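# Carry tube rack through self-closing doors to desk

## Task

Move the tube rack from the counter, past the pair of self-closing doors, and set it on the desk, using any number of the robots. It counts only if the rack stands upright on the desk, each tube sits all the way down in a hole, and both doors are closed at the end. The task fails if the rack or any tube touches the floor, or if any robot falls over or is left tilted. At the end, release the rack and move the robots away from it.

## Robot and tools

Robots. There are three identical Hello Robot Stretch 3 units named r1, r2 and r3. Each has a two-wheel differential base (0.33 m long, 0.34 m wide, with a small passive rear wheel), a mast carrying a lift, and one telescoping arm that sticks out to the robot's RIGHT side. The end of the arm carries a wrist (yaw, pitch, roll) and a two-finger gripper with round 0.04 m pads. The base cannot strafe, so to move the gripper forward or back you drive the base. On-the-spot turns pivot about the midpoint of the drive wheels, 0.05 m behind the front edge. A stowed robot (arm in, wrist folded) sweeps a 0.28 m radius circle when turning, and an unfolded, level gripper reaches beyond that circle.

Frames. Each robot reports everything in its own frames, so only the camera images, lidar_m and the depth grids show where the robots are relative to one another. The base frame sits on the floor between the drive wheels, with x forward, y to the left and z up. The odometry frame is the base frame at the start of the scene, and heading is positive to the left (-3.142 to 3.142). hand_pose is expressed in the base frame at the point where the closed fingertips meet. With the wrist at zero, that frame's x axis points up, its y axis points back toward the mast, and its z axis points to the robot's rear.

Tool execute_actions. Its arguments are actions and cameras. actions is a list holding either one action or nothing; an empty list just reports the state and images. The action is a dictionary keyed by robot name, and each robot gets its own entry, which may contain base, joints and contact_limits. Everything in one action starts at the same moment.
- base holds exactly one entry. translate_m is a relative drive along the robot's own forward axis, in metres, from where the base last measured itself. The range is -1 to 1, and positive means forward. rotate_rad is a relative turn on the spot, in radians, with the range -3.2 to 3.2 and positive meaning counter-clockwise seen from above.
- joints holds absolute targets by name, in metres or radians, with the tolerance for "done" shown in brackets:
  - lift_m: 0 to 1.1 (0.004)
  - arm_m: 0 to 0.52 (0.004)
  - wrist_yaw_rad: -1.345 to 4.42 (0.02). 0 points along the arm, positive swings toward the front, and 3.0 folds the wrist over the base.
  - wrist_pitch_rad: -1.57 to 0.451 (0.05). Negative tips the fingers down.
  - wrist_roll_rad: -2.911 to 2.911 (0.02).
  - gripper_m: -0.089 to 0.179 (0.004). The real fingertip gap is smaller than this value: by 0.007 when nearly shut and by 0.025 when fully open, and the gap is zero below 0.007.
  - head_pan_rad: -3.953 to 1.73. -1.57 faces along the arm.
  - head_tilt_rad: -1.53 to 0.419. Negative looks down.
- contact_limits takes only arm_m, given as a motor_effort percentage from 1 to 100. The arm stops with contact_stop when that effort is reached, and until the next action the limit also caps how hard the arm holds. Values above the maximum are cut down to it.

cameras lists the camera names whose images you want, such as r2_wrist_camera. The choices are each robot's head_camera, nav_camera and wrist_camera, plus "all". Leaving it out, passing null or passing ["all"] returns every camera, and [] returns none. Any unknown key, name or out-of-range number rejects the whole call, and nothing moves. A single action runs for at most 15 s. Joints, bases or robots you leave out of an action may still be pushing toward their earlier targets.

Other tools. wait(seconds, from 0 to 10) commands nothing new and returns the same report as an empty call. zoom_image(camera, region) enlarges part of that camera's latest full image. region is [x0, y0, x1, y1] in pixels with the origin at the top left, and it can be no larger than 504 by 504. finished_scene(scene) ends the scene with the given number for good and reports whether the task succeeded. Once any result reports a stop, the later calls in that same reply are skipped.

Results.
- base_status and joint_status report how each commanded motion ended: done, off_target (it came to rest short of the target and may still be pushing), contact_stop, time_out or torque_fault. After the last three, the joint or base forgets its target. A lift or arm that has hit contact_stop goes slack until you command it again.
- on_its_own covers anything you did not command; "held at" there means the target being held, not the actual position.
- joint_positions gives the actual joint values.
- motor_effort is a signed percentage, with the peak in brackets. The readings are offset and noisy. Positive wheel effort pushes the robot forward.
- base_odometry counts wheel rotation, so wheel slip shows up as travel. turned_by_wheels and turned_by_imu give the turn since the previous report.
- base_tilt gives forward and right lean in degrees, with a fixed bias of up to about 4.
- lidar_m gives 12 distances in metres from the base origin, one per 30-degree sector. Sector 1 is straight ahead and the rest go counter-clockwise, so sector 4 is left, 7 is behind and 10 is right. "-" means nothing was seen. The scan plane is 0.17 m above the floor, so it sees table legs but not tabletops, and it misses clear objects. Its own body can hide sectors 5, 6, 9 and 10.
- wrist_depth_mm (45 to 1000) and head_depth_mm (280 to 4000) are 7x7 grids of median depth, read from the top left. The head grid follows the sideways-rotated head image.
- The pictures line lists the images in the order they are returned.

Speed and safety.
- The base moves fast (0.30 m/s, 1.9 rad/s) only when stowed: lift_m below 0.30, arm_m below 0.03 and wrist_yaw_rad above 2.54. Otherwise it is held to 0.10 m/s and 0.63 rad/s.
- Fold or unfold the wrist only with lift_m between 0.32 and 0.95, wrist_pitch_rad at -0.4 and roll near 0. Once folded, the lift may go down to 0.25.
- If wrist_yaw_rad is below -0.4, keep wrist_pitch_rad at -0.5 or lower.
- To grasp, command gripper_m smaller than the object's width. To let go, command at least 0.02 above the value where contact began. Neither the reading nor "done" confirms that you are holding anything.
- Robots must never press against one another. Once two bases touch, even a few millimetres more of driving is a hard press. Nothing in the report flags robot-to-robot contact.
- The same drive command gives up to 2.5 cm of difference per metre between robots, which matters when they share a load.
- Pushing with the gripper higher than about 0.45 m, driving while holding something fixed, or snagging furniture (especially when reversing) can tip a robot. If it leans, back off in small steps, free the gripper, and lower the lift to about 0.2.
- Wrist servos that are overloaded shut off for 10 s (torque_fault).
- Loose objects may occasionally be nudged by outside forces.
- Avoid drops, slams and hard impacts, and keep the rack and tubes off the floor.

Each tool is called after "Request:" by a JSON object that holds its "op" and its "data", one argument or row to a line.

## Session

I'll start by looking at the current state.

Request:
{"op": "execute_actions", "data": {
  "actions": []
}}

Scene clock: 0.00 s.
r1.base_odometry: x=+0.000 y=+0.000 heading=+0.000 (m, m, rad; r1's odometry frame)
r1.turned_by_wheels: +0.000 (rad since the last result)
r1.turned_by_imu: +0.000 (rad since the last result)
r1.base_tilt: forward=-0.8 right=+1.3 (deg)
r1.lidar_m: 1.23 1.18 1.23 1.34 1.30 1.34 1.85 1.27 2.62 2.01 1.86 1.67
r1.head_depth_mm: 1616 1633 1612 1574 1541 1525 1500 / 1536 1507 1482 1474 1445 1413 1407 / 1441 1409 1395 1370 1349 1327 1306 / 1349 1321 1306 1289 1267 1254 1235 / 1264 1243 1231 1205 1190 1182 1164 / 1188 1171 1159 1151 1129 1120 1100 / 1126 1116 1103 1086 1074 1058 1044
r1.base_status: not commanded
r1.joint_positions: lift_m=+0.566 arm_m=-0.002 wrist_yaw_rad=+3.042 wrist_pitch_rad=-0.436 wrist_roll_rad=+0.009 gripper_m=+0.037 head_pan_rad=+0.014 head_tilt_rad=-0.015
r1.joint_status: not commanded
r1.motor_effort: left_wheel=+1 right_wheel=-1 lift_m=+30 arm_m=+0 wrist_yaw_rad=+0 wrist_pitch_rad=+7 wrist_roll_rad=+0 gripper_m=+1 head_pan_rad=+0 head_tilt_rad=+1 (%)
r1.hand_pose: x=+0.0009 y=+0.0777 z=+0.5748 quat_wxyz=(+0.188, +0.700, +0.118, +0.679) (m; r1's base frame)
r1.wrist_depth_mm: 978 - - - - - 952 / - - - - - - 985 / - - - - - - - / - - - - - - - / - - - - - - - / 878 887 - 875 - 860 879 / 744 757 - 747 740 743 747
r2.base_odometry: x=+0.000 y=+0.000 heading=+0.000 (m, m, rad; r2's odometry frame)
r2.turned_by_wheels: +0.000 (rad since the last result)
r2.turned_by_imu: +0.000 (rad since the last result)
r2.base_tilt: forward=+3.1 right=+1.6 (deg)
r2.lidar_m: 1.57 1.20 1.18 1.48 1.14 1.12 1.20 1.75 2.96 2.66 2.05 2.03
r2.head_depth_mm: 1951 1944 1974 1978 1978 2018 2000 / 2044 2068 2110 2115 2115 2136 2087 / 2180 2240 2257 2259 2279 2345 2120 / 2171 2419 2431 2423 2445 2456 2021 / 2173 2506 2539 2565 1790 1717 1734 / 2144 2234 2216 2267 1658 1522 1538 / 1974 2041 2060 2056 1668 1369 1387
r2.base_status: not commanded
r2.joint_positions: lift_m=+0.444 arm_m=-0.003 wrist_yaw_rad=+2.822 wrist_pitch_rad=-0.480 wrist_roll_rad=-0.016 gripper_m=+0.037 head_pan_rad=+0.015 head_tilt_rad=+0.001
r2.joint_status: not commanded
r2.motor_effort: left_wheel=+0 right_wheel=+0 lift_m=+19 arm_m=+0 wrist_yaw_rad=+0 wrist_pitch_rad=+5 wrist_roll_rad=+0 gripper_m=+0 head_pan_rad=+0 head_tilt_rad=+1 (%)
r2.hand_pose: x=+0.0467 y=+0.0631 z=+0.4435 quat_wxyz=(+0.275, +0.699, +0.059, +0.657) (m; r2's base frame)
r2.wrist_depth_mm: - - - - - 989 916 / - - - - - - - / - - - - - - - / - 901 900 915 907 940 944 / 728 779 740 740 790 778 804 / 637 - 634 630 647 653 647 / 555 549 570 563 558 568 576
r3.base_odometry: x=+0.000 y=+0.000 heading=+0.000 (m, m, rad; r3's odometry frame)
r3.turned_by_wheels: +0.000 (rad since the last result)
r3.turned_by_imu: +0.000 (rad since the last result)
r3.base_tilt: forward=+1.6 right=-0.1 (deg)
r3.lidar_m: 2.51 1.28 1.65 1.34 1.34 1.47 1.82 1.83 2.11 1.83 1.81 2.01
r3.head_depth_mm: 1941 2859 2915 2908 2918 2900 2478 / 1938 2823 2827 2836 2838 2840 2466 / 1945 2707 2735 2728 2732 2745 2412 / 1950 2612 2658 2623 2629 2633 2411 / 1960 2536 2535 2536 2556 2527 2405 / 1977 2455 2455 2459 2452 2460 2316 / 1985 2369 2372 2361 2355 2354 1118
r3.base_status: not commanded
r3.joint_positions: lift_m=+0.590 arm_m=-0.003 wrist_yaw_rad=+2.977 wrist_pitch_rad=-0.583 wrist_roll_rad=+0.006 gripper_m=+0.037 head_pan_rad=-0.012 head_tilt_rad=-0.023
r3.joint_status: not commanded
r3.motor_effort: left_wheel=+0 right_wheel=+0 lift_m=+26 arm_m=+0 wrist_yaw_rad=+0 wrist_pitch_rad=+4 wrist_roll_rad=-1 gripper_m=-1 head_pan_rad=+0 head_tilt_rad=+2 (%)
r3.hand_pose: x=+0.0116 y=+0.0558 z=+0.5674 quat_wxyz=(+0.259, +0.693, +0.146, +0.657) (m; r3's base frame)
r3.wrist_depth_mm: - - - - - - - / - - - - - - - / - - - - - - - / 902 910 916 943 944 - 932 / 784 787 - 826 858 870 850 / 708 701 703 731 739 767 762 / 642 659 - 667 664 682 677
pictures: r1_head_camera (sideways: a quarter turn clockwise sets it upright), r1_nav_camera (sideways: a quarter turn counterclockwise sets it upright), r1_wrist_camera, r2_head_camera (sideways: a quarter turn clockwise sets it upright), r2_nav_camera (sideways: a quarter turn counterclockwise sets it upright), r2_wrist_camera, r3_head_camera (sideways: a quarter turn clockwise sets it upright), r3_nav_camera (sideways: a quarter turn counterclockwise sets it upright), r3_wrist_camera
Images, in order (width x height): r1_head_camera 896x504, r1_nav_camera 672x504, r1_wrist_camera 644x364, r2_head_camera 896x504, r2_nav_camera 672x504, r2_wrist_camera 644x364, r3_head_camera 896x504, r3_nav_camera 672x504, r3_wrist_camera 644x364.

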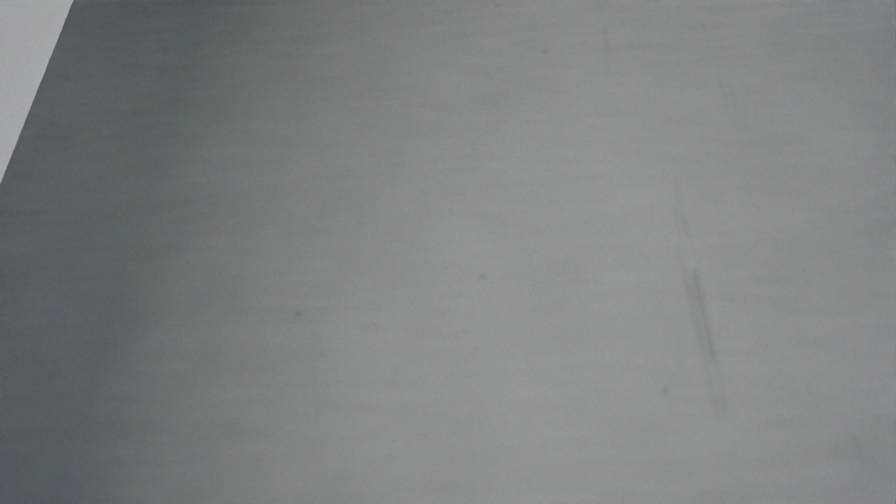

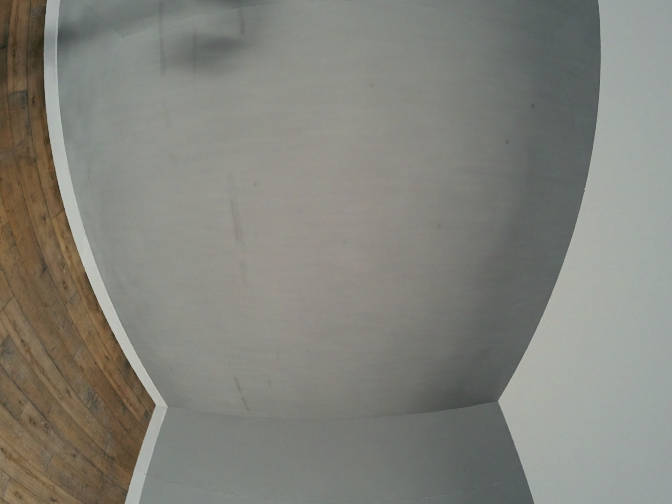

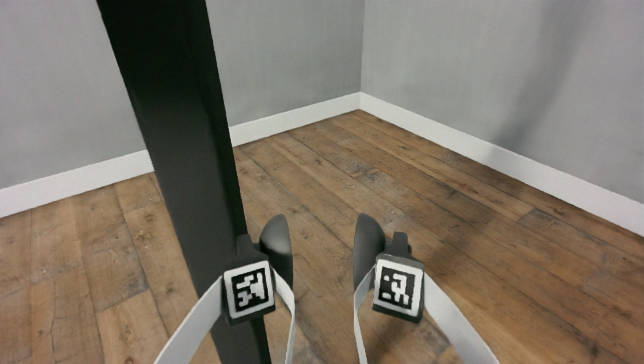

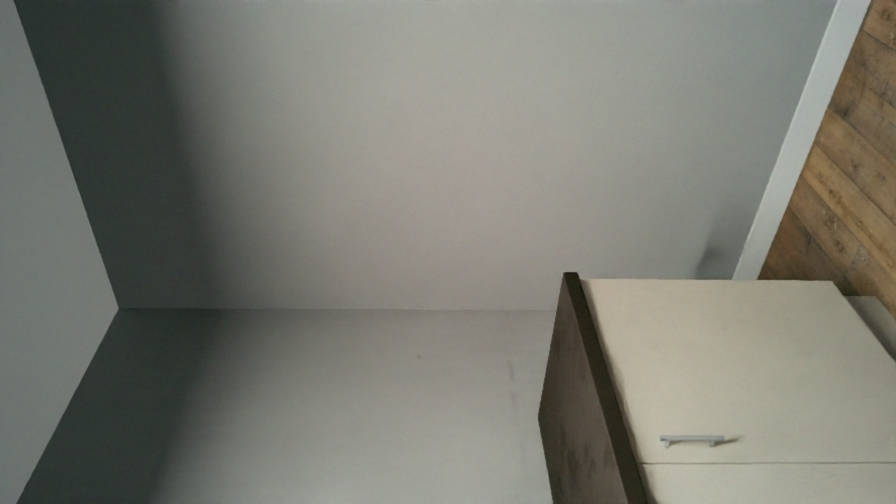

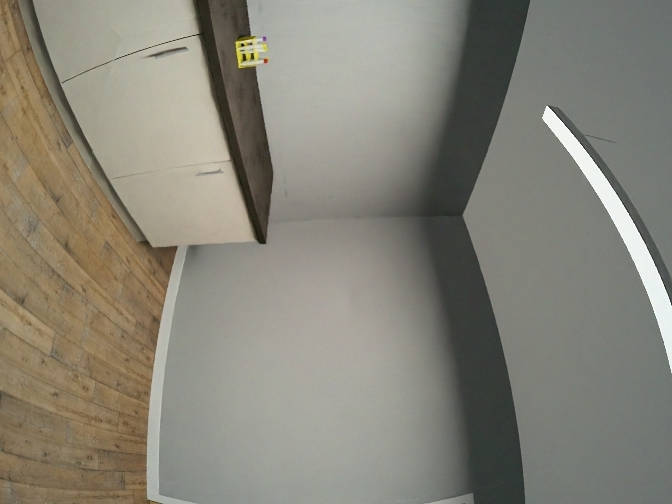

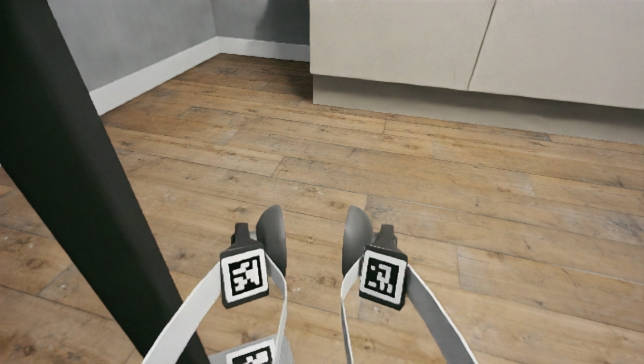

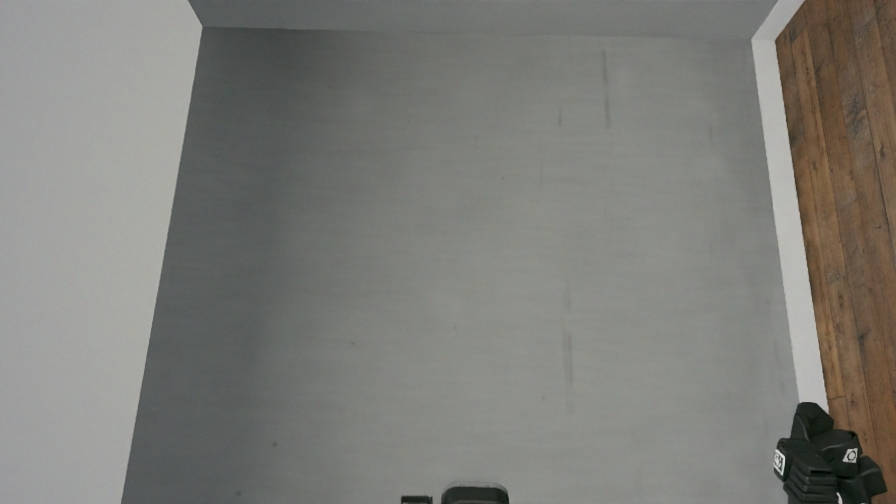

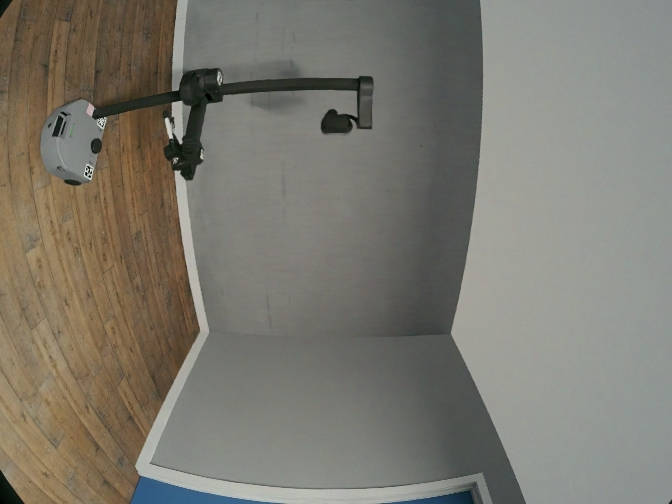

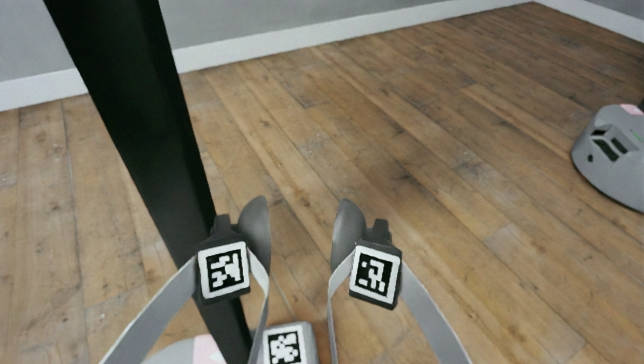

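Request:
{"op": "execute_actions", "data": {
  "actions": [
    {"r1": {"joints": {"head_pan_rad": -2.2, "head_tilt_rad": -0.3}}, "r2": {"joints": {"head_pan_rad": 0.65, "head_tilt_rad": -0.3}}, "r3": {"joints": {"head_pan_rad": -1.4, "head_tilt_rad": -0.2}}}
  ],
  "cameras": ["r1_head_camera", "r1_nav_camera", "r2_head_camera", "r2_nav_camera", "r3_head_camera", "r3_nav_camera"]
}}

Scene clock: 15.77 s.
r1.base_odometry: x=+0.000 y=+0.000 heading=+0.000 (m, m, rad; r1's odometry frame)
r1.turned_by_wheels: +0.000 (rad since the last result)
r1.turned_by_imu: +0.001 (rad since the last result)
r1.base_tilt: forward=-0.7 right=+1.2 (deg)
r1.lidar_m: 1.22 1.18 1.23 1.34 1.30 1.34 1.85 1.27 2.62 2.01 1.86 1.67
r1.head_depth_mm: 2947 3132 3213 3350 1367 2015 1433 / 3056 3247 3401 3475 2951 2044 1548 / 2997 3391 3604 3671 2997 2042 1553 / 2979 3652 3761 3902 3047 2041 1562 / 2992 3282 3363 3465 3051 2065 1583 / 2654 2785 2799 2866 2839 2108 1582 / 2364 2393 2425 2459 2532 2077 1601
r1.base_status: not commanded
r1.joint_positions: lift_m=+0.566 arm_m=-0.002 wrist_yaw_rad=+3.042 wrist_pitch_rad=-0.436 wrist_roll_rad=+0.009 gripper_m=+0.037 head_pan_rad=-2.193 head_tilt_rad=-0.296
r1.joint_status: all done
r1.motor_effort: left_wheel=+0(0) right_wheel=+0(0) lift_m=+30(30) arm_m=+0(0) wrist_yaw_rad=-1(0) wrist_pitch_rad=+7(7) wrist_roll_rad=+0(0) gripper_m=+0(0) head_pan_rad=-3(37) head_tilt_rad=-2(20) (%)
r1.hand_pose: x=+0.0009 y=+0.0777 z=+0.5748 quat_wxyz=(+0.188, +0.700, +0.118, +0.679) (m; r1's base frame)
r1.wrist_depth_mm: 996 - - - - - 937 / - - - - - - 993 / - - - - - - - / - - - - - - - / - - - - - - - / 879 889 - 884 - 858 864 / 751 754 - 746 738 742 744
r2.base_odometry: x=+0.000 y=+0.000 heading=+0.000 (m, m, rad; r2's odometry frame)
r2.turned_by_wheels: +0.000 (rad since the last result)
r2.turned_by_imu: -0.001 (rad since the last result)
r2.base_tilt: forward=+3.1 right=+1.6 (deg)
r2.lidar_m: 1.56 1.20 1.18 1.48 1.14 1.12 1.20 1.74 2.95 2.67 2.04 2.03
r2.head_depth_mm: 1749 1880 1956 1407 1507 1666 1475 / 1714 1812 1901 1360 1453 1571 1486 / 1665 1752 1846 1319 1388 1512 1490 / 1615 1704 1764 1274 1350 1453 1480 / 1577 1641 1749 1249 1290 1396 1483 / 1523 1614 1677 1206 1247 1339 1440 / 1493 1556 1661 1173 1208 1285 1412
r2.base_status: not commanded
r2.joint_positions: lift_m=+0.444 arm_m=-0.003 wrist_yaw_rad=+2.822 wrist_pitch_rad=-0.480 wrist_roll_rad=-0.016 gripper_m=+0.037 head_pan_rad=+0.643 head_tilt_rad=-0.296
r2.joint_status: all done
r2.motor_effort: left_wheel=+0(0) right_wheel=+0(0) lift_m=+19(19) arm_m=+1(0) wrist_yaw_rad=+1(0) wrist_pitch_rad=+5(4) wrist_roll_rad=+0(0) gripper_m=+0(0) head_pan_rad=+4(40) head_tilt_rad=-2(18) (%)
r2.hand_pose: x=+0.0467 y=+0.0631 z=+0.4435 quat_wxyz=(+0.275, +0.699, +0.059, +0.657) (m; r2's base frame)
r2.wrist_depth_mm: - - - - - 982 907 / - - - - - - - / - - - - - - - / - 866 886 922 951 929 917 / 719 765 757 758 787 748 753 / 634 - 623 616 640 654 661 / 543 534 573 566 567 574 568
r3.base_odometry: x=+0.000 y=+0.000 heading=+0.000 (m, m, rad; r3's odometry frame)
r3.turned_by_wheels: +0.000 (rad since the last result)
r3.turned_by_imu: +0.000 (rad since the last result)
r3.base_tilt: forward=+1.5 right=-0.1 (deg)
r3.lidar_m: 2.51 1.28 1.65 1.34 1.34 1.47 1.83 1.82 2.10 1.83 1.81 2.01
r3.head_depth_mm: 1739 1793 1868 1917 1984 2061 1863 / 1716 1773 1823 1895 1956 2020 1874 / 1694 1749 1813 1864 1938 1991 1854 / 1675 1720 1773 1838 1889 1969 1836 / 1718 1761 1818 1871 1921 1997 1834 / 1701 1761 1813 1873 1919 1987 1829 / 1690 1738 1802 1845 1896 1957 1830
r3.base_status: not commanded
r3.joint_positions: lift_m=+0.590 arm_m=-0.003 wrist_yaw_rad=+2.977 wrist_pitch_rad=-0.583 wrist_roll_rad=+0.006 gripper_m=+0.037 head_pan_rad=-1.393 head_tilt_rad=-0.197
r3.joint_status: all done
r3.motor_effort: left_wheel=+0(1) right_wheel=+0(0) lift_m=+26(26) arm_m=+1(0) wrist_yaw_rad=+0(0) wrist_pitch_rad=+4(4) wrist_roll_rad=-1(1) gripper_m=+0(1) head_pan_rad=-3(42) head_tilt_rad=-1(16) (%)
r3.hand_pose: x=+0.0116 y=+0.0558 z=+0.5674 quat_wxyz=(+0.259, +0.693, +0.146, +0.657) (m; r3's base frame)
r3.wrist_depth_mm: - - - - - - - / - - - - - - - / - - - - - - - / 917 885 905 945 969 - 947 / 783 794 - 814 864 851 880 / 710 699 699 714 767 752 760 / 622 643 - 687 661 673 682
pictures: r1_head_camera (sideways: a quarter turn clockwise sets it upright), r1_nav_camera (sideways: a quarter turn counterclockwise sets it upright), r2_head_camera (sideways: a quarter turn clockwise sets it upright), r2_nav_camera (sideways: a quarter turn counterclockwise sets it upright), r3_head_camera (sideways: a quarter turn clockwise sets it upright), r3_nav_camera (sideways: a quarter turn counterclockwise sets it upright)
Images, in order (width x height): r1_head_camera 896x504, r1_nav_camera 672x504, r2_head_camera 896x504, r2_nav_camera 672x504, r3_head_camera 896x504, r3_nav_camera 672x504.

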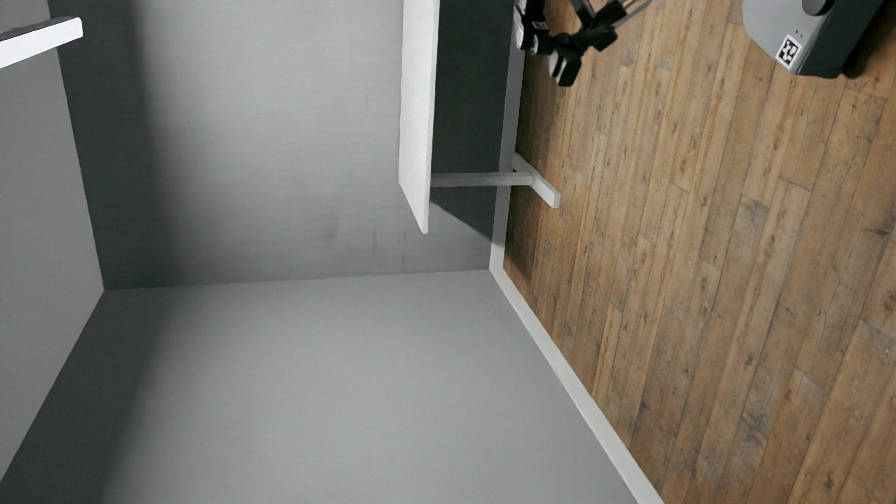

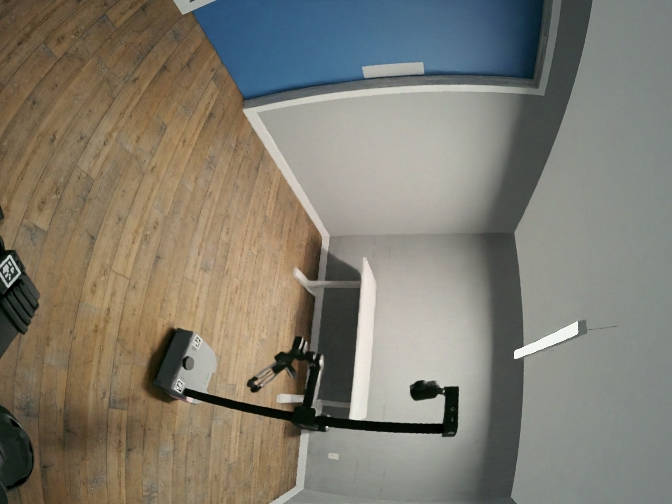

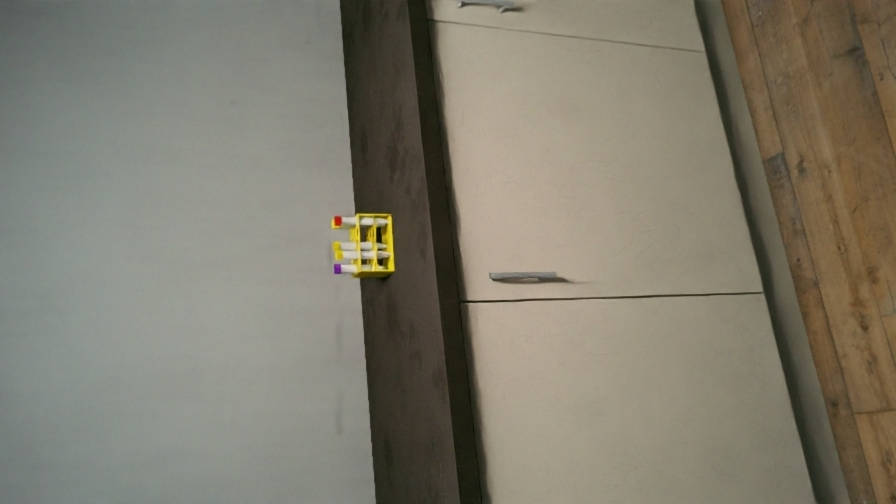

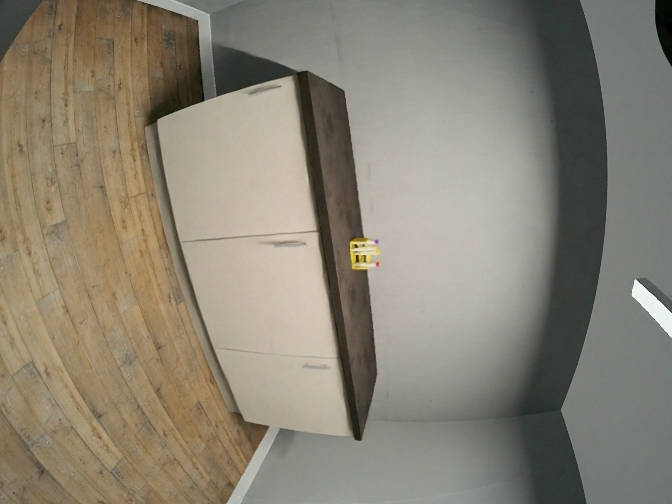

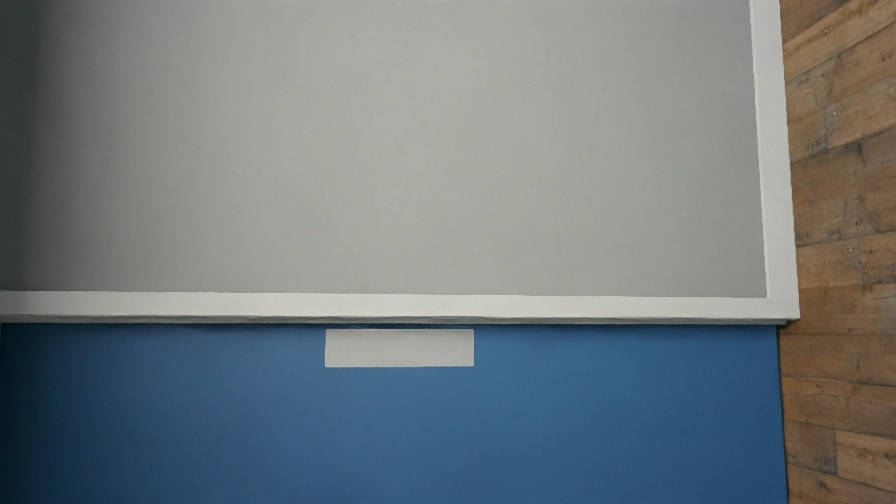

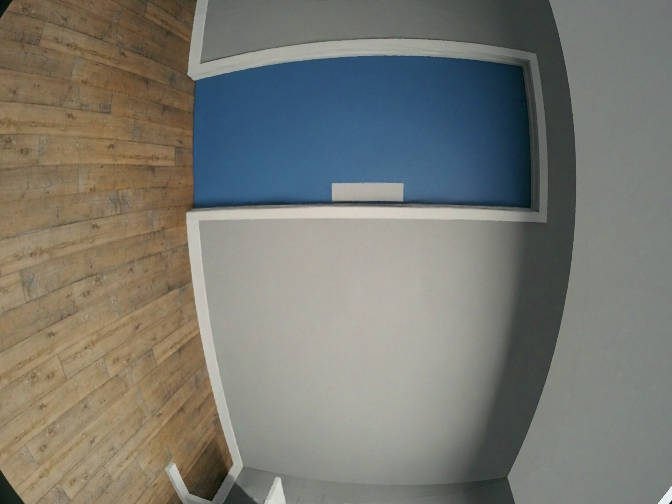

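Request:
{"op": "execute_actions", "data": {
  "actions": [
    {"r2": {"joints": {"head_pan_rad": -1.0, "head_tilt_rad": -0.2}}, "r3": {"joints": {"head_pan_rad": -2.9, "head_tilt_rad": -0.3}}, "r1": {"joints": {"head_pan_rad": -1.5, "head_tilt_rad": -0.2}}}
  ],
  "cameras": ["r1_head_camera", "r1_nav_camera", "r2_head_camera", "r2_nav_camera", "r3_head_camera", "r3_nav_camera"]
}}

Request:
{"op": "zoom_image", "data": {
  "camera": "r2_head_camera",
  "region": [200, 0, 700, 504]
}}

Scene clock: 24.07 s.
r1.base_odometry: x=+0.000 y=+0.000 heading=+0.000 (m, m, rad; r1's odometry frame)
r1.turned_by_wheels: +0.000 (rad since the last result)
r1.turned_by_imu: +0.001 (rad since the last result)
r1.base_tilt: forward=-0.7 right=+1.3 (deg)
r1.lidar_m: 1.23 1.18 1.23 1.34 1.30 1.34 1.85 1.27 2.62 2.01 1.86 1.67
r1.head_depth_mm: 2204 2287 2341 2410 2520 2258 1681 / 2094 2142 2194 2261 2324 2310 1684 / 1970 2089 2166 2222 2303 2310 1703 / 1900 1996 2039 2085 2136 2196 1712 / 1796 1905 1951 1972 2053 2080 1730 / 1708 1810 1748 1796 1848 1888 1754 / 1610 1654 1687 1727 1771 1810 1757
r1.base_status: not commanded
r1.joint_positions: lift_m=+0.566 arm_m=-0.002 wrist_yaw_rad=+3.042 wrist_pitch_rad=-0.436 wrist_roll_rad=+0.009 gripper_m=+0.037 head_pan_rad=-1.507 head_tilt_rad=-0.211
r1.joint_status: all done
r1.motor_effort: left_wheel=+0(1) right_wheel=-1(0) lift_m=+30(30) arm_m=+0(0) wrist_yaw_rad=+0(0) wrist_pitch_rad=+7(7) wrist_roll_rad=+0(0) gripper_m=+0(0) head_pan_rad=+3(35) head_tilt_rad=+5(13) (%)
r1.hand_pose: x=+0.0009 y=+0.0777 z=+0.5748 quat_wxyz=(+0.188, +0.700, +0.118, +0.679) (m; r1's base frame)
r1.wrist_depth_mm: - - - - - - 951 / - - - - - - - / - - - - - - - / - - - - - - - / - - - - - - - / 874 888 - 891 - 887 866 / 748 765 - 739 728 747 738
r2.base_odometry: x=+0.000 y=+0.000 heading=+0.000 (m, m, rad; r2's odometry frame)
r2.turned_by_wheels: +0.000 (rad since the last result)
r2.turned_by_imu: -0.001 (rad since the last result)
r2.base_tilt: forward=+3.3 right=+1.8 (deg)
r2.lidar_m: 1.56 1.20 1.18 1.48 1.14 1.12 1.20 1.75 2.95 2.66 2.05 2.02
r2.head_depth_mm: 2093 2203 2317 2438 2584 2060 1609 / 2011 2130 2230 2356 2443 2072 1596 / 1942 2032 2163 2231 2392 2087 1601 / 1874 1953 2054 2194 2279 2084 1615 / 1806 1902 1995 2060 2179 2076 1589 / 1748 1834 1897 2010 2106 2043 1612 / 1699 1773 1845 1910 2008 2057 1611
r2.base_status: not commanded
r2.joint_positions: lift_m=+0.444 arm_m=-0.003 wrist_yaw_rad=+2.822 wrist_pitch_rad=-0.480 wrist_roll_rad=-0.016 gripper_m=+0.037 head_pan_rad=-0.993 head_tilt_rad=-0.211
r2.joint_status: all done
r2.motor_effort: left_wheel=+0(0) right_wheel=+0(0) lift_m=+19(20) arm_m=+0(0) wrist_yaw_rad=+0(0) wrist_pitch_rad=+4(4) wrist_roll_rad=+0(0) gripper_m=+0(0) head_pan_rad=-3(43) head_tilt_rad=+4(12) (%)
r2.hand_pose: x=+0.0467 y=+0.0631 z=+0.4435 quat_wxyz=(+0.275, +0.699, +0.059, +0.657) (m; r2's base frame)
r2.wrist_depth_mm: - - - - - 951 919 / - - - - - - - / - - - - - - - / - 904 888 901 927 950 934 / 722 751 756 769 780 763 776 / 621 - 653 617 638 642 642 / 551 545 578 570 563 568 585
r3.base_odometry: x=+0.000 y=+0.000 heading=+0.000 (m, m, rad; r3's odometry frame)
r3.turned_by_wheels: +0.000 (rad since the last result)
r3.turned_by_imu: +0.000 (rad since the last result)
r3.base_tilt: forward=+1.7 right=+0.0 (deg)
r3.lidar_m: 2.51 1.28 1.64 1.34 1.33 1.48 1.83 1.82 2.12 1.83 1.81 2.01
r3.head_depth_mm: 2086 2175 2294 2414 2553 2144 1650 / 2063 2166 2292 2402 2526 2134 1648 / 2052 2164 2278 2341 2513 2142 1652 / 2065 2151 2253 2326 2460 2071 1642 / 2038 2138 2246 2309 2496 2116 1646 / 2036 2118 2219 2288 2473 2125 1640 / 2016 2107 2212 2291 2457 2113 1630
r3.base_status: not commanded
r3.joint_positions: lift_m=+0.590 arm_m=-0.003 wrist_yaw_rad=+2.977 wrist_pitch_rad=-0.583 wrist_roll_rad=+0.006 gripper_m=+0.037 head_pan_rad=-2.893 head_tilt_rad=-0.296
r3.joint_status: all done
r3.motor_effort: left_wheel=+0(1) right_wheel=+0(1) lift_m=+25(26) arm_m=+0(0) wrist_yaw_rad=+0(0) wrist_pitch_rad=+4(4) wrist_roll_rad=+0(1) gripper_m=-1(1) head_pan_rad=-4(46) head_tilt_rad=-2(12) (%)
r3.hand_pose: x=+0.0116 y=+0.0558 z=+0.5674 quat_wxyz=(+0.259, +0.693, +0.146, +0.657) (m; r3's base frame)
r3.wrist_depth_mm: - - - - - - - / - - - - - - - / - - - - - - - / 892 930 960 944 936 - 946 / 774 794 - 830 843 868 882 / 711 721 693 722 735 747 767 / 624 656 - 668 667 680 675
pictures: r1_head_camera (sideways: a quarter turn clockwise sets it upright), r1_nav_camera (sideways: a quarter turn counterclockwise sets it upright), r2_head_camera (sideways: a quarter turn clockwise sets it upright), r2_nav_camera (sideways: a quarter turn counterclockwise sets it upright), r3_head_camera (sideways: a quarter turn clockwise sets it upright), r3_nav_camera (sideways: a quarter turn counterclockwise sets it upright)
Images, in order (width x height): r1_head_camera 896x504, r1_nav_camera 672x504, r2_head_camera 896x504, r2_nav_camera 672x504, r3_head_camera 896x504, r3_nav_camera 672x504.

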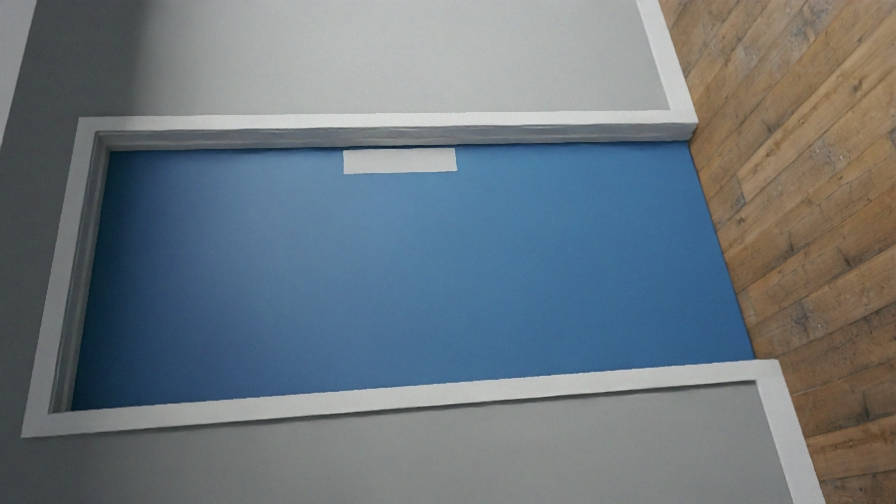

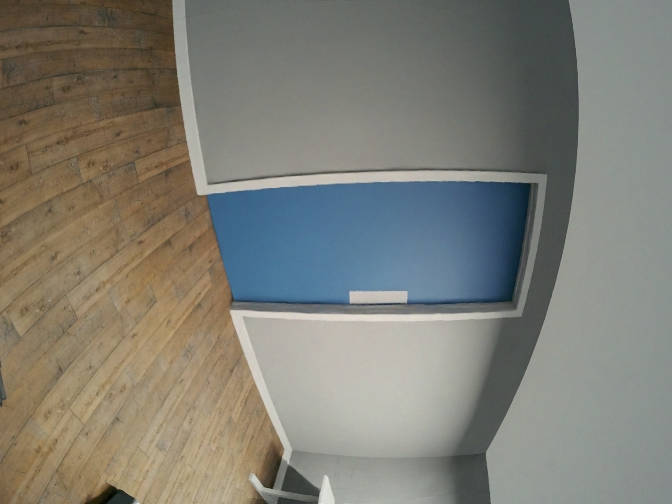

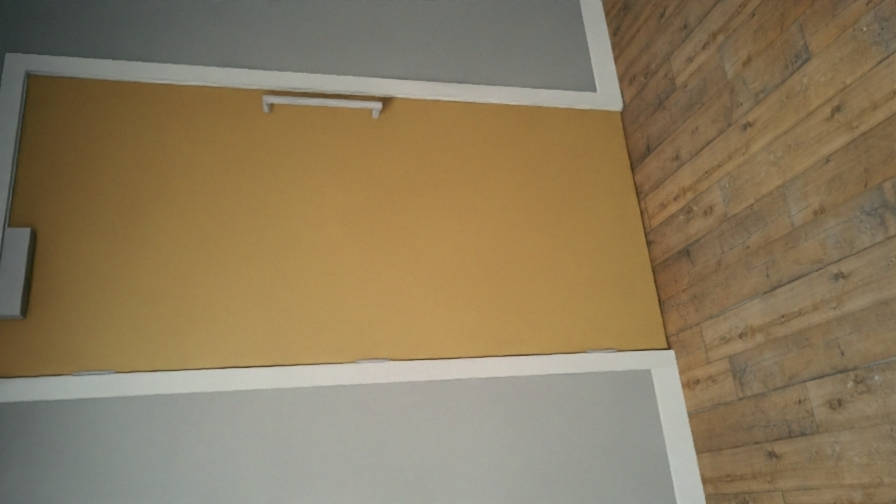

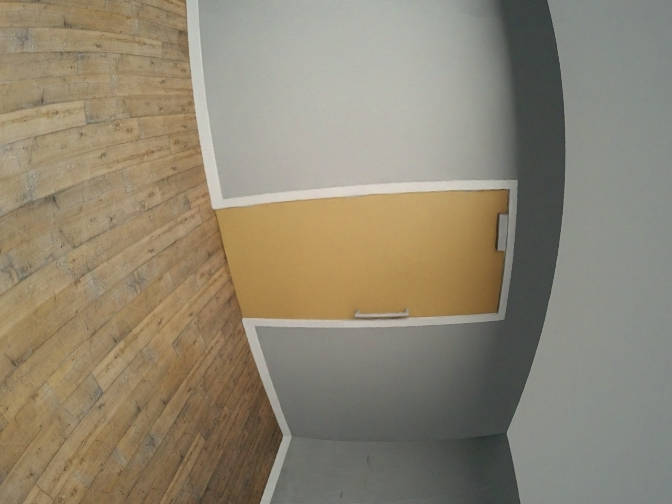

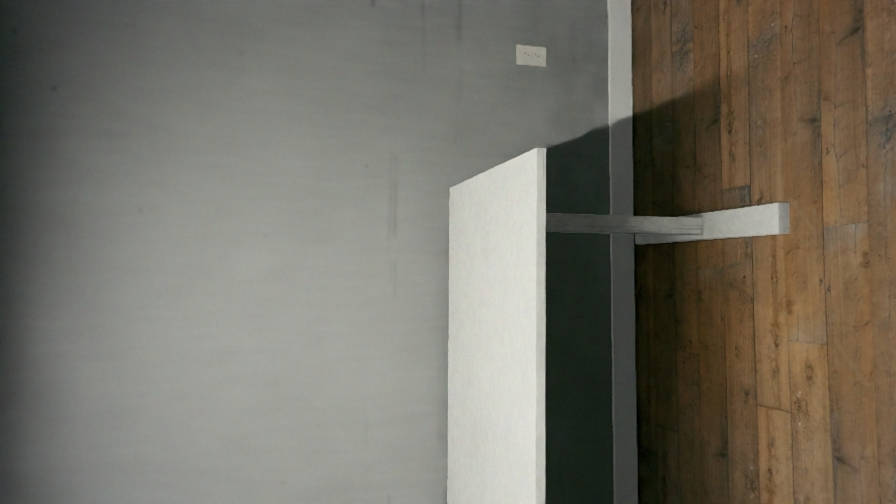

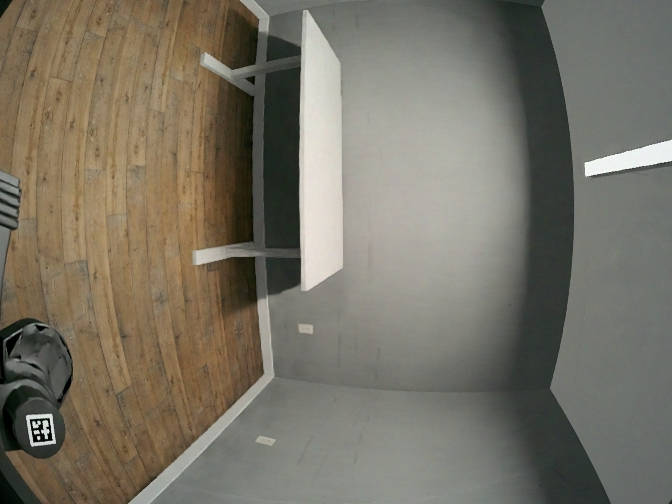

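Region (200, 0, 700, 504) of r2_head_camera's 896x504 image, scaled by 1.000; it fills the left 500 columns of this view, and the rest is white.

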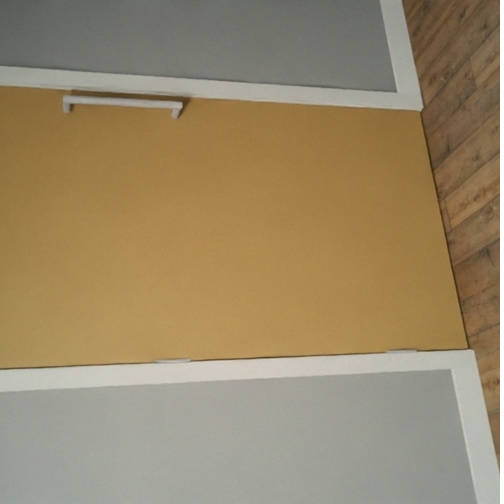

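Request:
{"op": "execute_actions", "data": {
  "actions": [
    {"r1": {"base": {"rotate_rad": -1.985}, "joints": {"lift_m": 0.28, "head_pan_rad": 0.0, "head_tilt_rad": -0.4}}, "r2": {"base": {"rotate_rad": 0.183}, "joints": {"lift_m": 0.28, "head_pan_rad": 0.45, "head_tilt_rad": -0.3}}, "r3": {"base": {"translate_m": 0.42}, "joints": {"lift_m": 0.28, "head_pan_rad": 0.0, "head_tilt_rad": -0.4}}}
  ],
  "cameras": ["r2_head_camera"]
}}

Request:
{"op": "zoom_image", "data": {
  "camera": "r2_head_camera",
  "region": [290, 170, 450, 330]
}}

Scene clock: 149.17 s.
r1.base_odometry: x=+0.000 y=+0.000 heading=-1.985 (m, m, rad; r1's odometry frame)
r1.turned_by_wheels: -1.985 (rad since the last result)
r1.turned_by_imu: -2.033 (rad since the last result)
r1.base_tilt: forward=-0.7 right=+1.3 (deg)
r1.lidar_m: 2.41 1.89 1.86 1.53 1.20 1.18 1.27 1.31 1.29 1.39 2.06 0.89
r1.head_depth_mm: 3028 3223 3318 3413 2404 1587 1164 / 3253 3490 3618 3639 2424 1779 1406 / 3197 3408 3633 3631 2460 1801 1421 / 2802 2883 3108 3198 2514 1812 1433 / 2428 2517 2657 2768 2512 1827 1434 / 2168 2241 2374 2446 2414 1846 1456 / 1937 2026 2120 2227 2292 1863 1461
r1.base_status: done
r1.joint_positions: lift_m=+0.281 arm_m=-0.002 wrist_yaw_rad=+3.042 wrist_pitch_rad=-0.437 wrist_roll_rad=+0.009 gripper_m=+0.037 head_pan_rad=-0.007 head_tilt_rad=-0.396
r1.joint_status: all done
r1.motor_effort: left_wheel=+2(8) right_wheel=-4(12) lift_m=+16(26) arm_m=+0(0) wrist_yaw_rad=+1(0) wrist_pitch_rad=+7(7) wrist_roll_rad=+0(0) gripper_m=+1(1) head_pan_rad=+4(37) head_tilt_rad=-2(18) (%)
r1.hand_pose: x=+0.0009 y=+0.0776 z=+0.2890 quat_wxyz=(+0.188, +0.700, +0.118, +0.679) (m; r1's base frame)
r1.wrist_depth_mm: 979 - - - - - - / - - - - - - - / 987 - 1000 981 973 971 960 / 760 773 750 747 756 748 735 / 608 608 - 610 616 605 597 / 509 532 - 531 - 505 499 / 452 - - - 437 433 433
r2.base_odometry: x=+0.000 y=+0.000 heading=+0.183 (m, m, rad; r2's odometry frame)
r2.turned_by_wheels: +0.183 (rad since the last result)
r2.turned_by_imu: +0.181 (rad since the last result)
r2.base_tilt: forward=+3.2 right=+1.7 (deg)
r2.lidar_m: 1.37 1.18 1.18 1.30 1.13 1.12 1.30 2.28 2.96 2.34 2.03 2.03
r2.head_depth_mm: 1771 1888 1999 1435 1535 1675 1490 / 1719 1811 1892 1362 1462 1596 1483 / 1665 1771 1837 1330 1402 1525 1479 / 1620 1714 1790 1280 1344 1451 1470 / 1579 1663 1752 1234 1301 1391 1491 / 1523 1603 1701 1207 1250 1332 1457 / 1492 1564 1642 1165 1202 1290 1403
r2.base_status: done
r2.joint_positions: lift_m=+0.280 arm_m=-0.003 wrist_yaw_rad=+2.822 wrist_pitch_rad=-0.481 wrist_roll_rad=-0.016 gripper_m=+0.037 head_pan_rad=+0.443 head_tilt_rad=-0.296
r2.joint_status: all done
r2.motor_effort: left_wheel=-1(4) right_wheel=+2(6) lift_m=+16(19) arm_m=+0(0) wrist_yaw_rad=+1(0) wrist_pitch_rad=+5(5) wrist_roll_rad=+0(0) gripper_m=+0(0) head_pan_rad=+4(44) head_tilt_rad=-1(8) (%)
r2.hand_pose: x=+0.0467 y=+0.0631 z=+0.2791 quat_wxyz=(+0.275, +0.699, +0.059, +0.657) (m; r2's base frame)
r2.wrist_depth_mm: 943 - - - - 963 877 / - - - - - - 958 / - 800 822 835 847 829 874 / - 631 638 650 663 653 668 / 511 546 556 541 557 551 550 / 452 - - 463 467 472 476 / - - - 400 402 410 414
r3.base_odometry: x=+0.420 y=+0.000 heading=+0.000 (m, m, rad; r3's odometry frame)
r3.turned_by_wheels: +0.000 (rad since the last result)
r3.turned_by_imu: +0.001 (rad since the last result)
r3.base_tilt: forward=+1.6 right=+0.0 (deg)
r3.lidar_m: 2.11 0.90 1.82 1.49 1.49 1.64 2.23 2.40 2.05 1.73 1.73 1.85
r3.head_depth_mm: 2117 2271 2441 2633 2537 1884 1494 / 2040 2190 2358 2537 2506 1878 1501 / 1966 2101 2260 2445 2519 1870 1495 / 1932 2040 2181 2357 2440 1865 1499 / 1862 1974 2110 2250 2376 1869 1495 / 1803 1912 2029 2189 2275 1873 1493 / 1755 1866 1971 2125 2244 1866 1406
r3.base_status: done
r3.joint_positions: lift_m=+0.280 arm_m=-0.003 wrist_yaw_rad=+2.977 wrist_pitch_rad=-0.584 wrist_roll_rad=+0.006 gripper_m=+0.037 head_pan_rad=-0.007 head_tilt_rad=-0.396
r3.joint_status: all done
r3.motor_effort: left_wheel=+0(10) right_wheel=+0(5) lift_m=+23(21) arm_m=+0(0) wrist_yaw_rad=+0(0) wrist_pitch_rad=+4(4) wrist_roll_rad=-1(0) gripper_m=-1(0) head_pan_rad=+4(44) head_tilt_rad=-2(12) (%)
r3.hand_pose: x=+0.0116 y=+0.0557 z=+0.2575 quat_wxyz=(+0.259, +0.693, +0.147, +0.656) (m; r3's base frame)
r3.wrist_depth_mm: 848 - 910 981 - - 674 / 693 - 731 774 766 777 704 / 588 - 603 624 628 651 670 / 511 510 540 549 537 549 553 / 467 - - - 476 485 488 / - - - - 420 427 428 / - - - - 370 384 386
pictures: r2_head_camera (sideways: a quarter turn clockwise sets it upright)
Images, in order (width x height): r2_head_camera 896x504.

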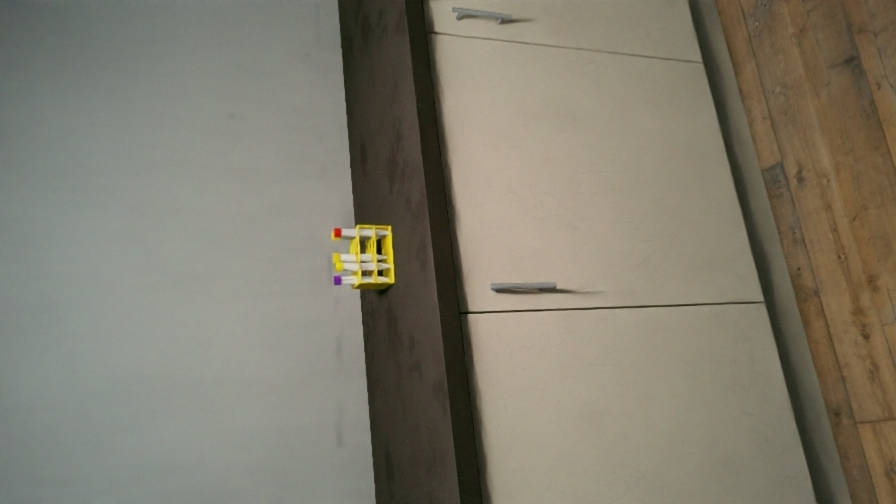

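Region (290, 170, 450, 330) of r2_head_camera's 896x504 image, scaled by 3.150, with more detail than that image has.

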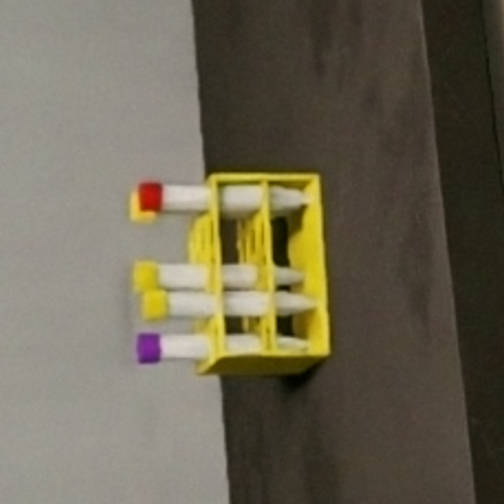

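Request:
{"op": "execute_actions", "data": {
  "actions": [
    {"r2": {"base": {"translate_m": 1.0}}, "r3": {"base": {"rotate_rad": -1.22}, "joints": {"head_tilt_rad": -0.3}}}
  ],
  "cameras": ["r3_head_camera", "r3_nav_camera"]
}}

Scene clock: 164.13 s.
r1.base_odometry: x=+0.000 y=+0.000 heading=-1.985 (m, m, rad; r1's odometry frame)
r1.turned_by_wheels: +0.000 (rad since the last result)
r1.turned_by_imu: +0.002 (rad since the last result)
r1.base_tilt: forward=-0.8 right=+1.3 (deg)
r1.lidar_m: 2.40 1.89 1.86 1.53 1.20 1.18 1.27 1.31 1.29 1.39 2.05 0.77
r1.head_depth_mm: 3059 3269 3422 3450 2437 1779 1319 / 3203 3428 3655 3713 2447 1780 1405 / 3239 3389 3647 3635 2493 1792 1425 / 2764 2950 3095 3201 2474 1809 1425 / 2437 2531 2631 2792 2533 1834 1430 / 2165 2261 2328 2419 2430 1846 1445 / 1930 2012 2107 2229 2315 1851 1456
r1.base_status: not commanded
r1.joint_positions: lift_m=+0.281 arm_m=-0.002 wrist_yaw_rad=+3.042 wrist_pitch_rad=-0.437 wrist_roll_rad=+0.009 gripper_m=+0.037 head_pan_rad=-0.007 head_tilt_rad=-0.396
r1.joint_status: not commanded
r1.motor_effort: left_wheel=+2(3) right_wheel=-4(6) lift_m=+16(16) arm_m=+0(0) wrist_yaw_rad=+0(0) wrist_pitch_rad=+7(7) wrist_roll_rad=+1(0) gripper_m=+0(1) head_pan_rad=+4(3) head_tilt_rad=-2(2) (%)
r1.hand_pose: x=+0.0009 y=+0.0776 z=+0.2890 quat_wxyz=(+0.188, +0.700, +0.118, +0.679) (m; r1's base frame)
r1.wrist_depth_mm: - - - - - - - / - - - - - - - / 977 989 996 983 981 974 953 / 768 749 762 748 754 743 746 / 615 606 - 598 618 596 600 / 515 532 - 537 - 502 504 / 453 - - - 434 436 433
r2.base_odometry: x=+0.983 y=+0.182 heading=+0.183 (m, m, rad; r2's odometry frame)
r2.turned_by_wheels: +0.000 (rad since the last result)
r2.turned_by_imu: +0.005 (rad since the last result)
r2.base_tilt: forward=+3.2 right=+1.7 (deg)
r2.lidar_m: 0.55 0.47 0.47 0.55 0.95 1.83 2.14 3.68 2.62 1.53 1.32 1.33
r2.head_depth_mm: 1056 1129 1210 1135 754 634 691 / 1027 1100 1159 1141 755 609 657 / 997 1063 1126 1140 755 585 620 / 963 1022 1092 1126 756 565 599 / 944 994 1051 1090 757 565 571 / 914 966 1024 1066 753 566 547 / 895 942 991 1033 756 568 523
r2.base_status: done
r2.joint_positions: lift_m=+0.280 arm_m=-0.003 wrist_yaw_rad=+2.822 wrist_pitch_rad=-0.481 wrist_roll_rad=-0.016 gripper_m=+0.037 head_pan_rad=+0.443 head_tilt_rad=-0.297
r2.joint_status: not commanded
r2.motor_effort: left_wheel=-2(5) right_wheel=+3(8) lift_m=+16(16) arm_m=+0(0) wrist_yaw_rad=+1(0) wrist_pitch_rad=+5(5) wrist_roll_rad=+0(0) gripper_m=+0(0) head_pan_rad=+4(3) head_tilt_rad=-1(1) (%)
r2.hand_pose: x=+0.0467 y=+0.0631 z=+0.2791 quat_wxyz=(+0.275, +0.699, +0.059, +0.657) (m; r2's base frame)
r2.wrist_depth_mm: 735 650 556 489 434 400 355 / - 792 625 543 474 419 381 / - 791 773 673 526 461 409 / - 651 651 659 630 548 487 / 518 546 545 538 566 552 526 / 452 - - 461 463 468 468 / - - - 404 404 411 409
r3.base_odometry: x=+0.420 y=+0.000 heading=-1.220 (m, m, rad; r3's odometry frame)
r3.turned_by_wheels: -1.220 (rad since the last result)
r3.turned_by_imu: -1.237 (rad since the last result)
r3.base_tilt: forward=+1.6 right=+0.2 (deg)
r3.lidar_m: 1.73 1.73 2.18 0.90 2.11 1.54 1.48 1.54 2.11 2.24 2.38 1.72
r3.head_depth_mm: 1514 1567 1635 1698 1781 1871 1644 / 1521 1603 1681 1761 1867 1953 1629 / 1537 1608 1690 1777 1886 1969 1634 / 1544 1614 1693 1792 1885 1964 1620 / 1545 1621 1700 1800 1907 1990 1617 / 1549 1618 1701 1773 1865 1932 1621 / 1490 1561 1634 1724 1835 1922 1606
r3.base_status: done
r3.joint_positions: lift_m=+0.280 arm_m=-0.003 wrist_yaw_rad=+2.977 wrist_pitch_rad=-0.584 wrist_roll_rad=+0.006 gripper_m=+0.037 head_pan_rad=-0.007 head_tilt_rad=-0.310
r3.joint_status: all done
r3.motor_effort: left_wheel=+3(13) right_wheel=-2(8) lift_m=+24(23) arm_m=+0(0) wrist_yaw_rad=+0(0) wrist_pitch_rad=+4(4) wrist_roll_rad=-1(1) gripper_m=-1(1) head_pan_rad=+3(4) head_tilt_rad=+4(15) (%)
r3.hand_pose: x=+0.0116 y=+0.0557 z=+0.2575 quat_wxyz=(+0.259, +0.693, +0.147, +0.656) (m; r3's base frame)
r3.wrist_depth_mm: 826 - 872 955 - - - / 706 - 760 749 779 786 808 / 584 - 623 623 647 653 686 / 507 512 538 556 545 551 568 / 467 - - - 470 478 488 / - - - - 421 419 435 / - - - - 374 381 383
pictures: r3_head_camera (sideways: a quarter turn clockwise sets it upright), r3_nav_camera (sideways: a quarter turn counterclockwise sets it upright)
Images, in order (width x height): r3_head_camera 896x504, r3_nav_camera 672x504.

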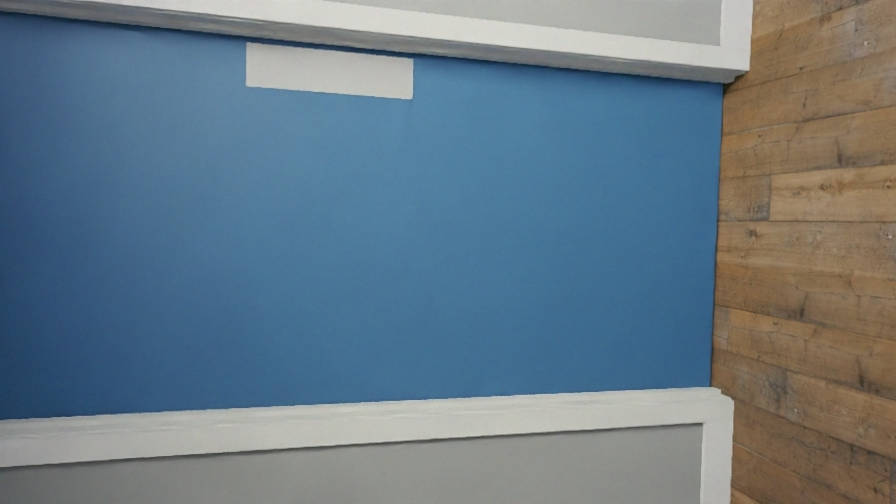

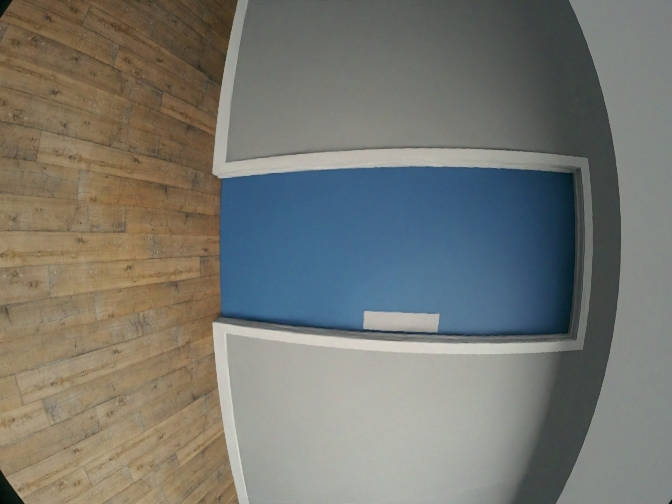

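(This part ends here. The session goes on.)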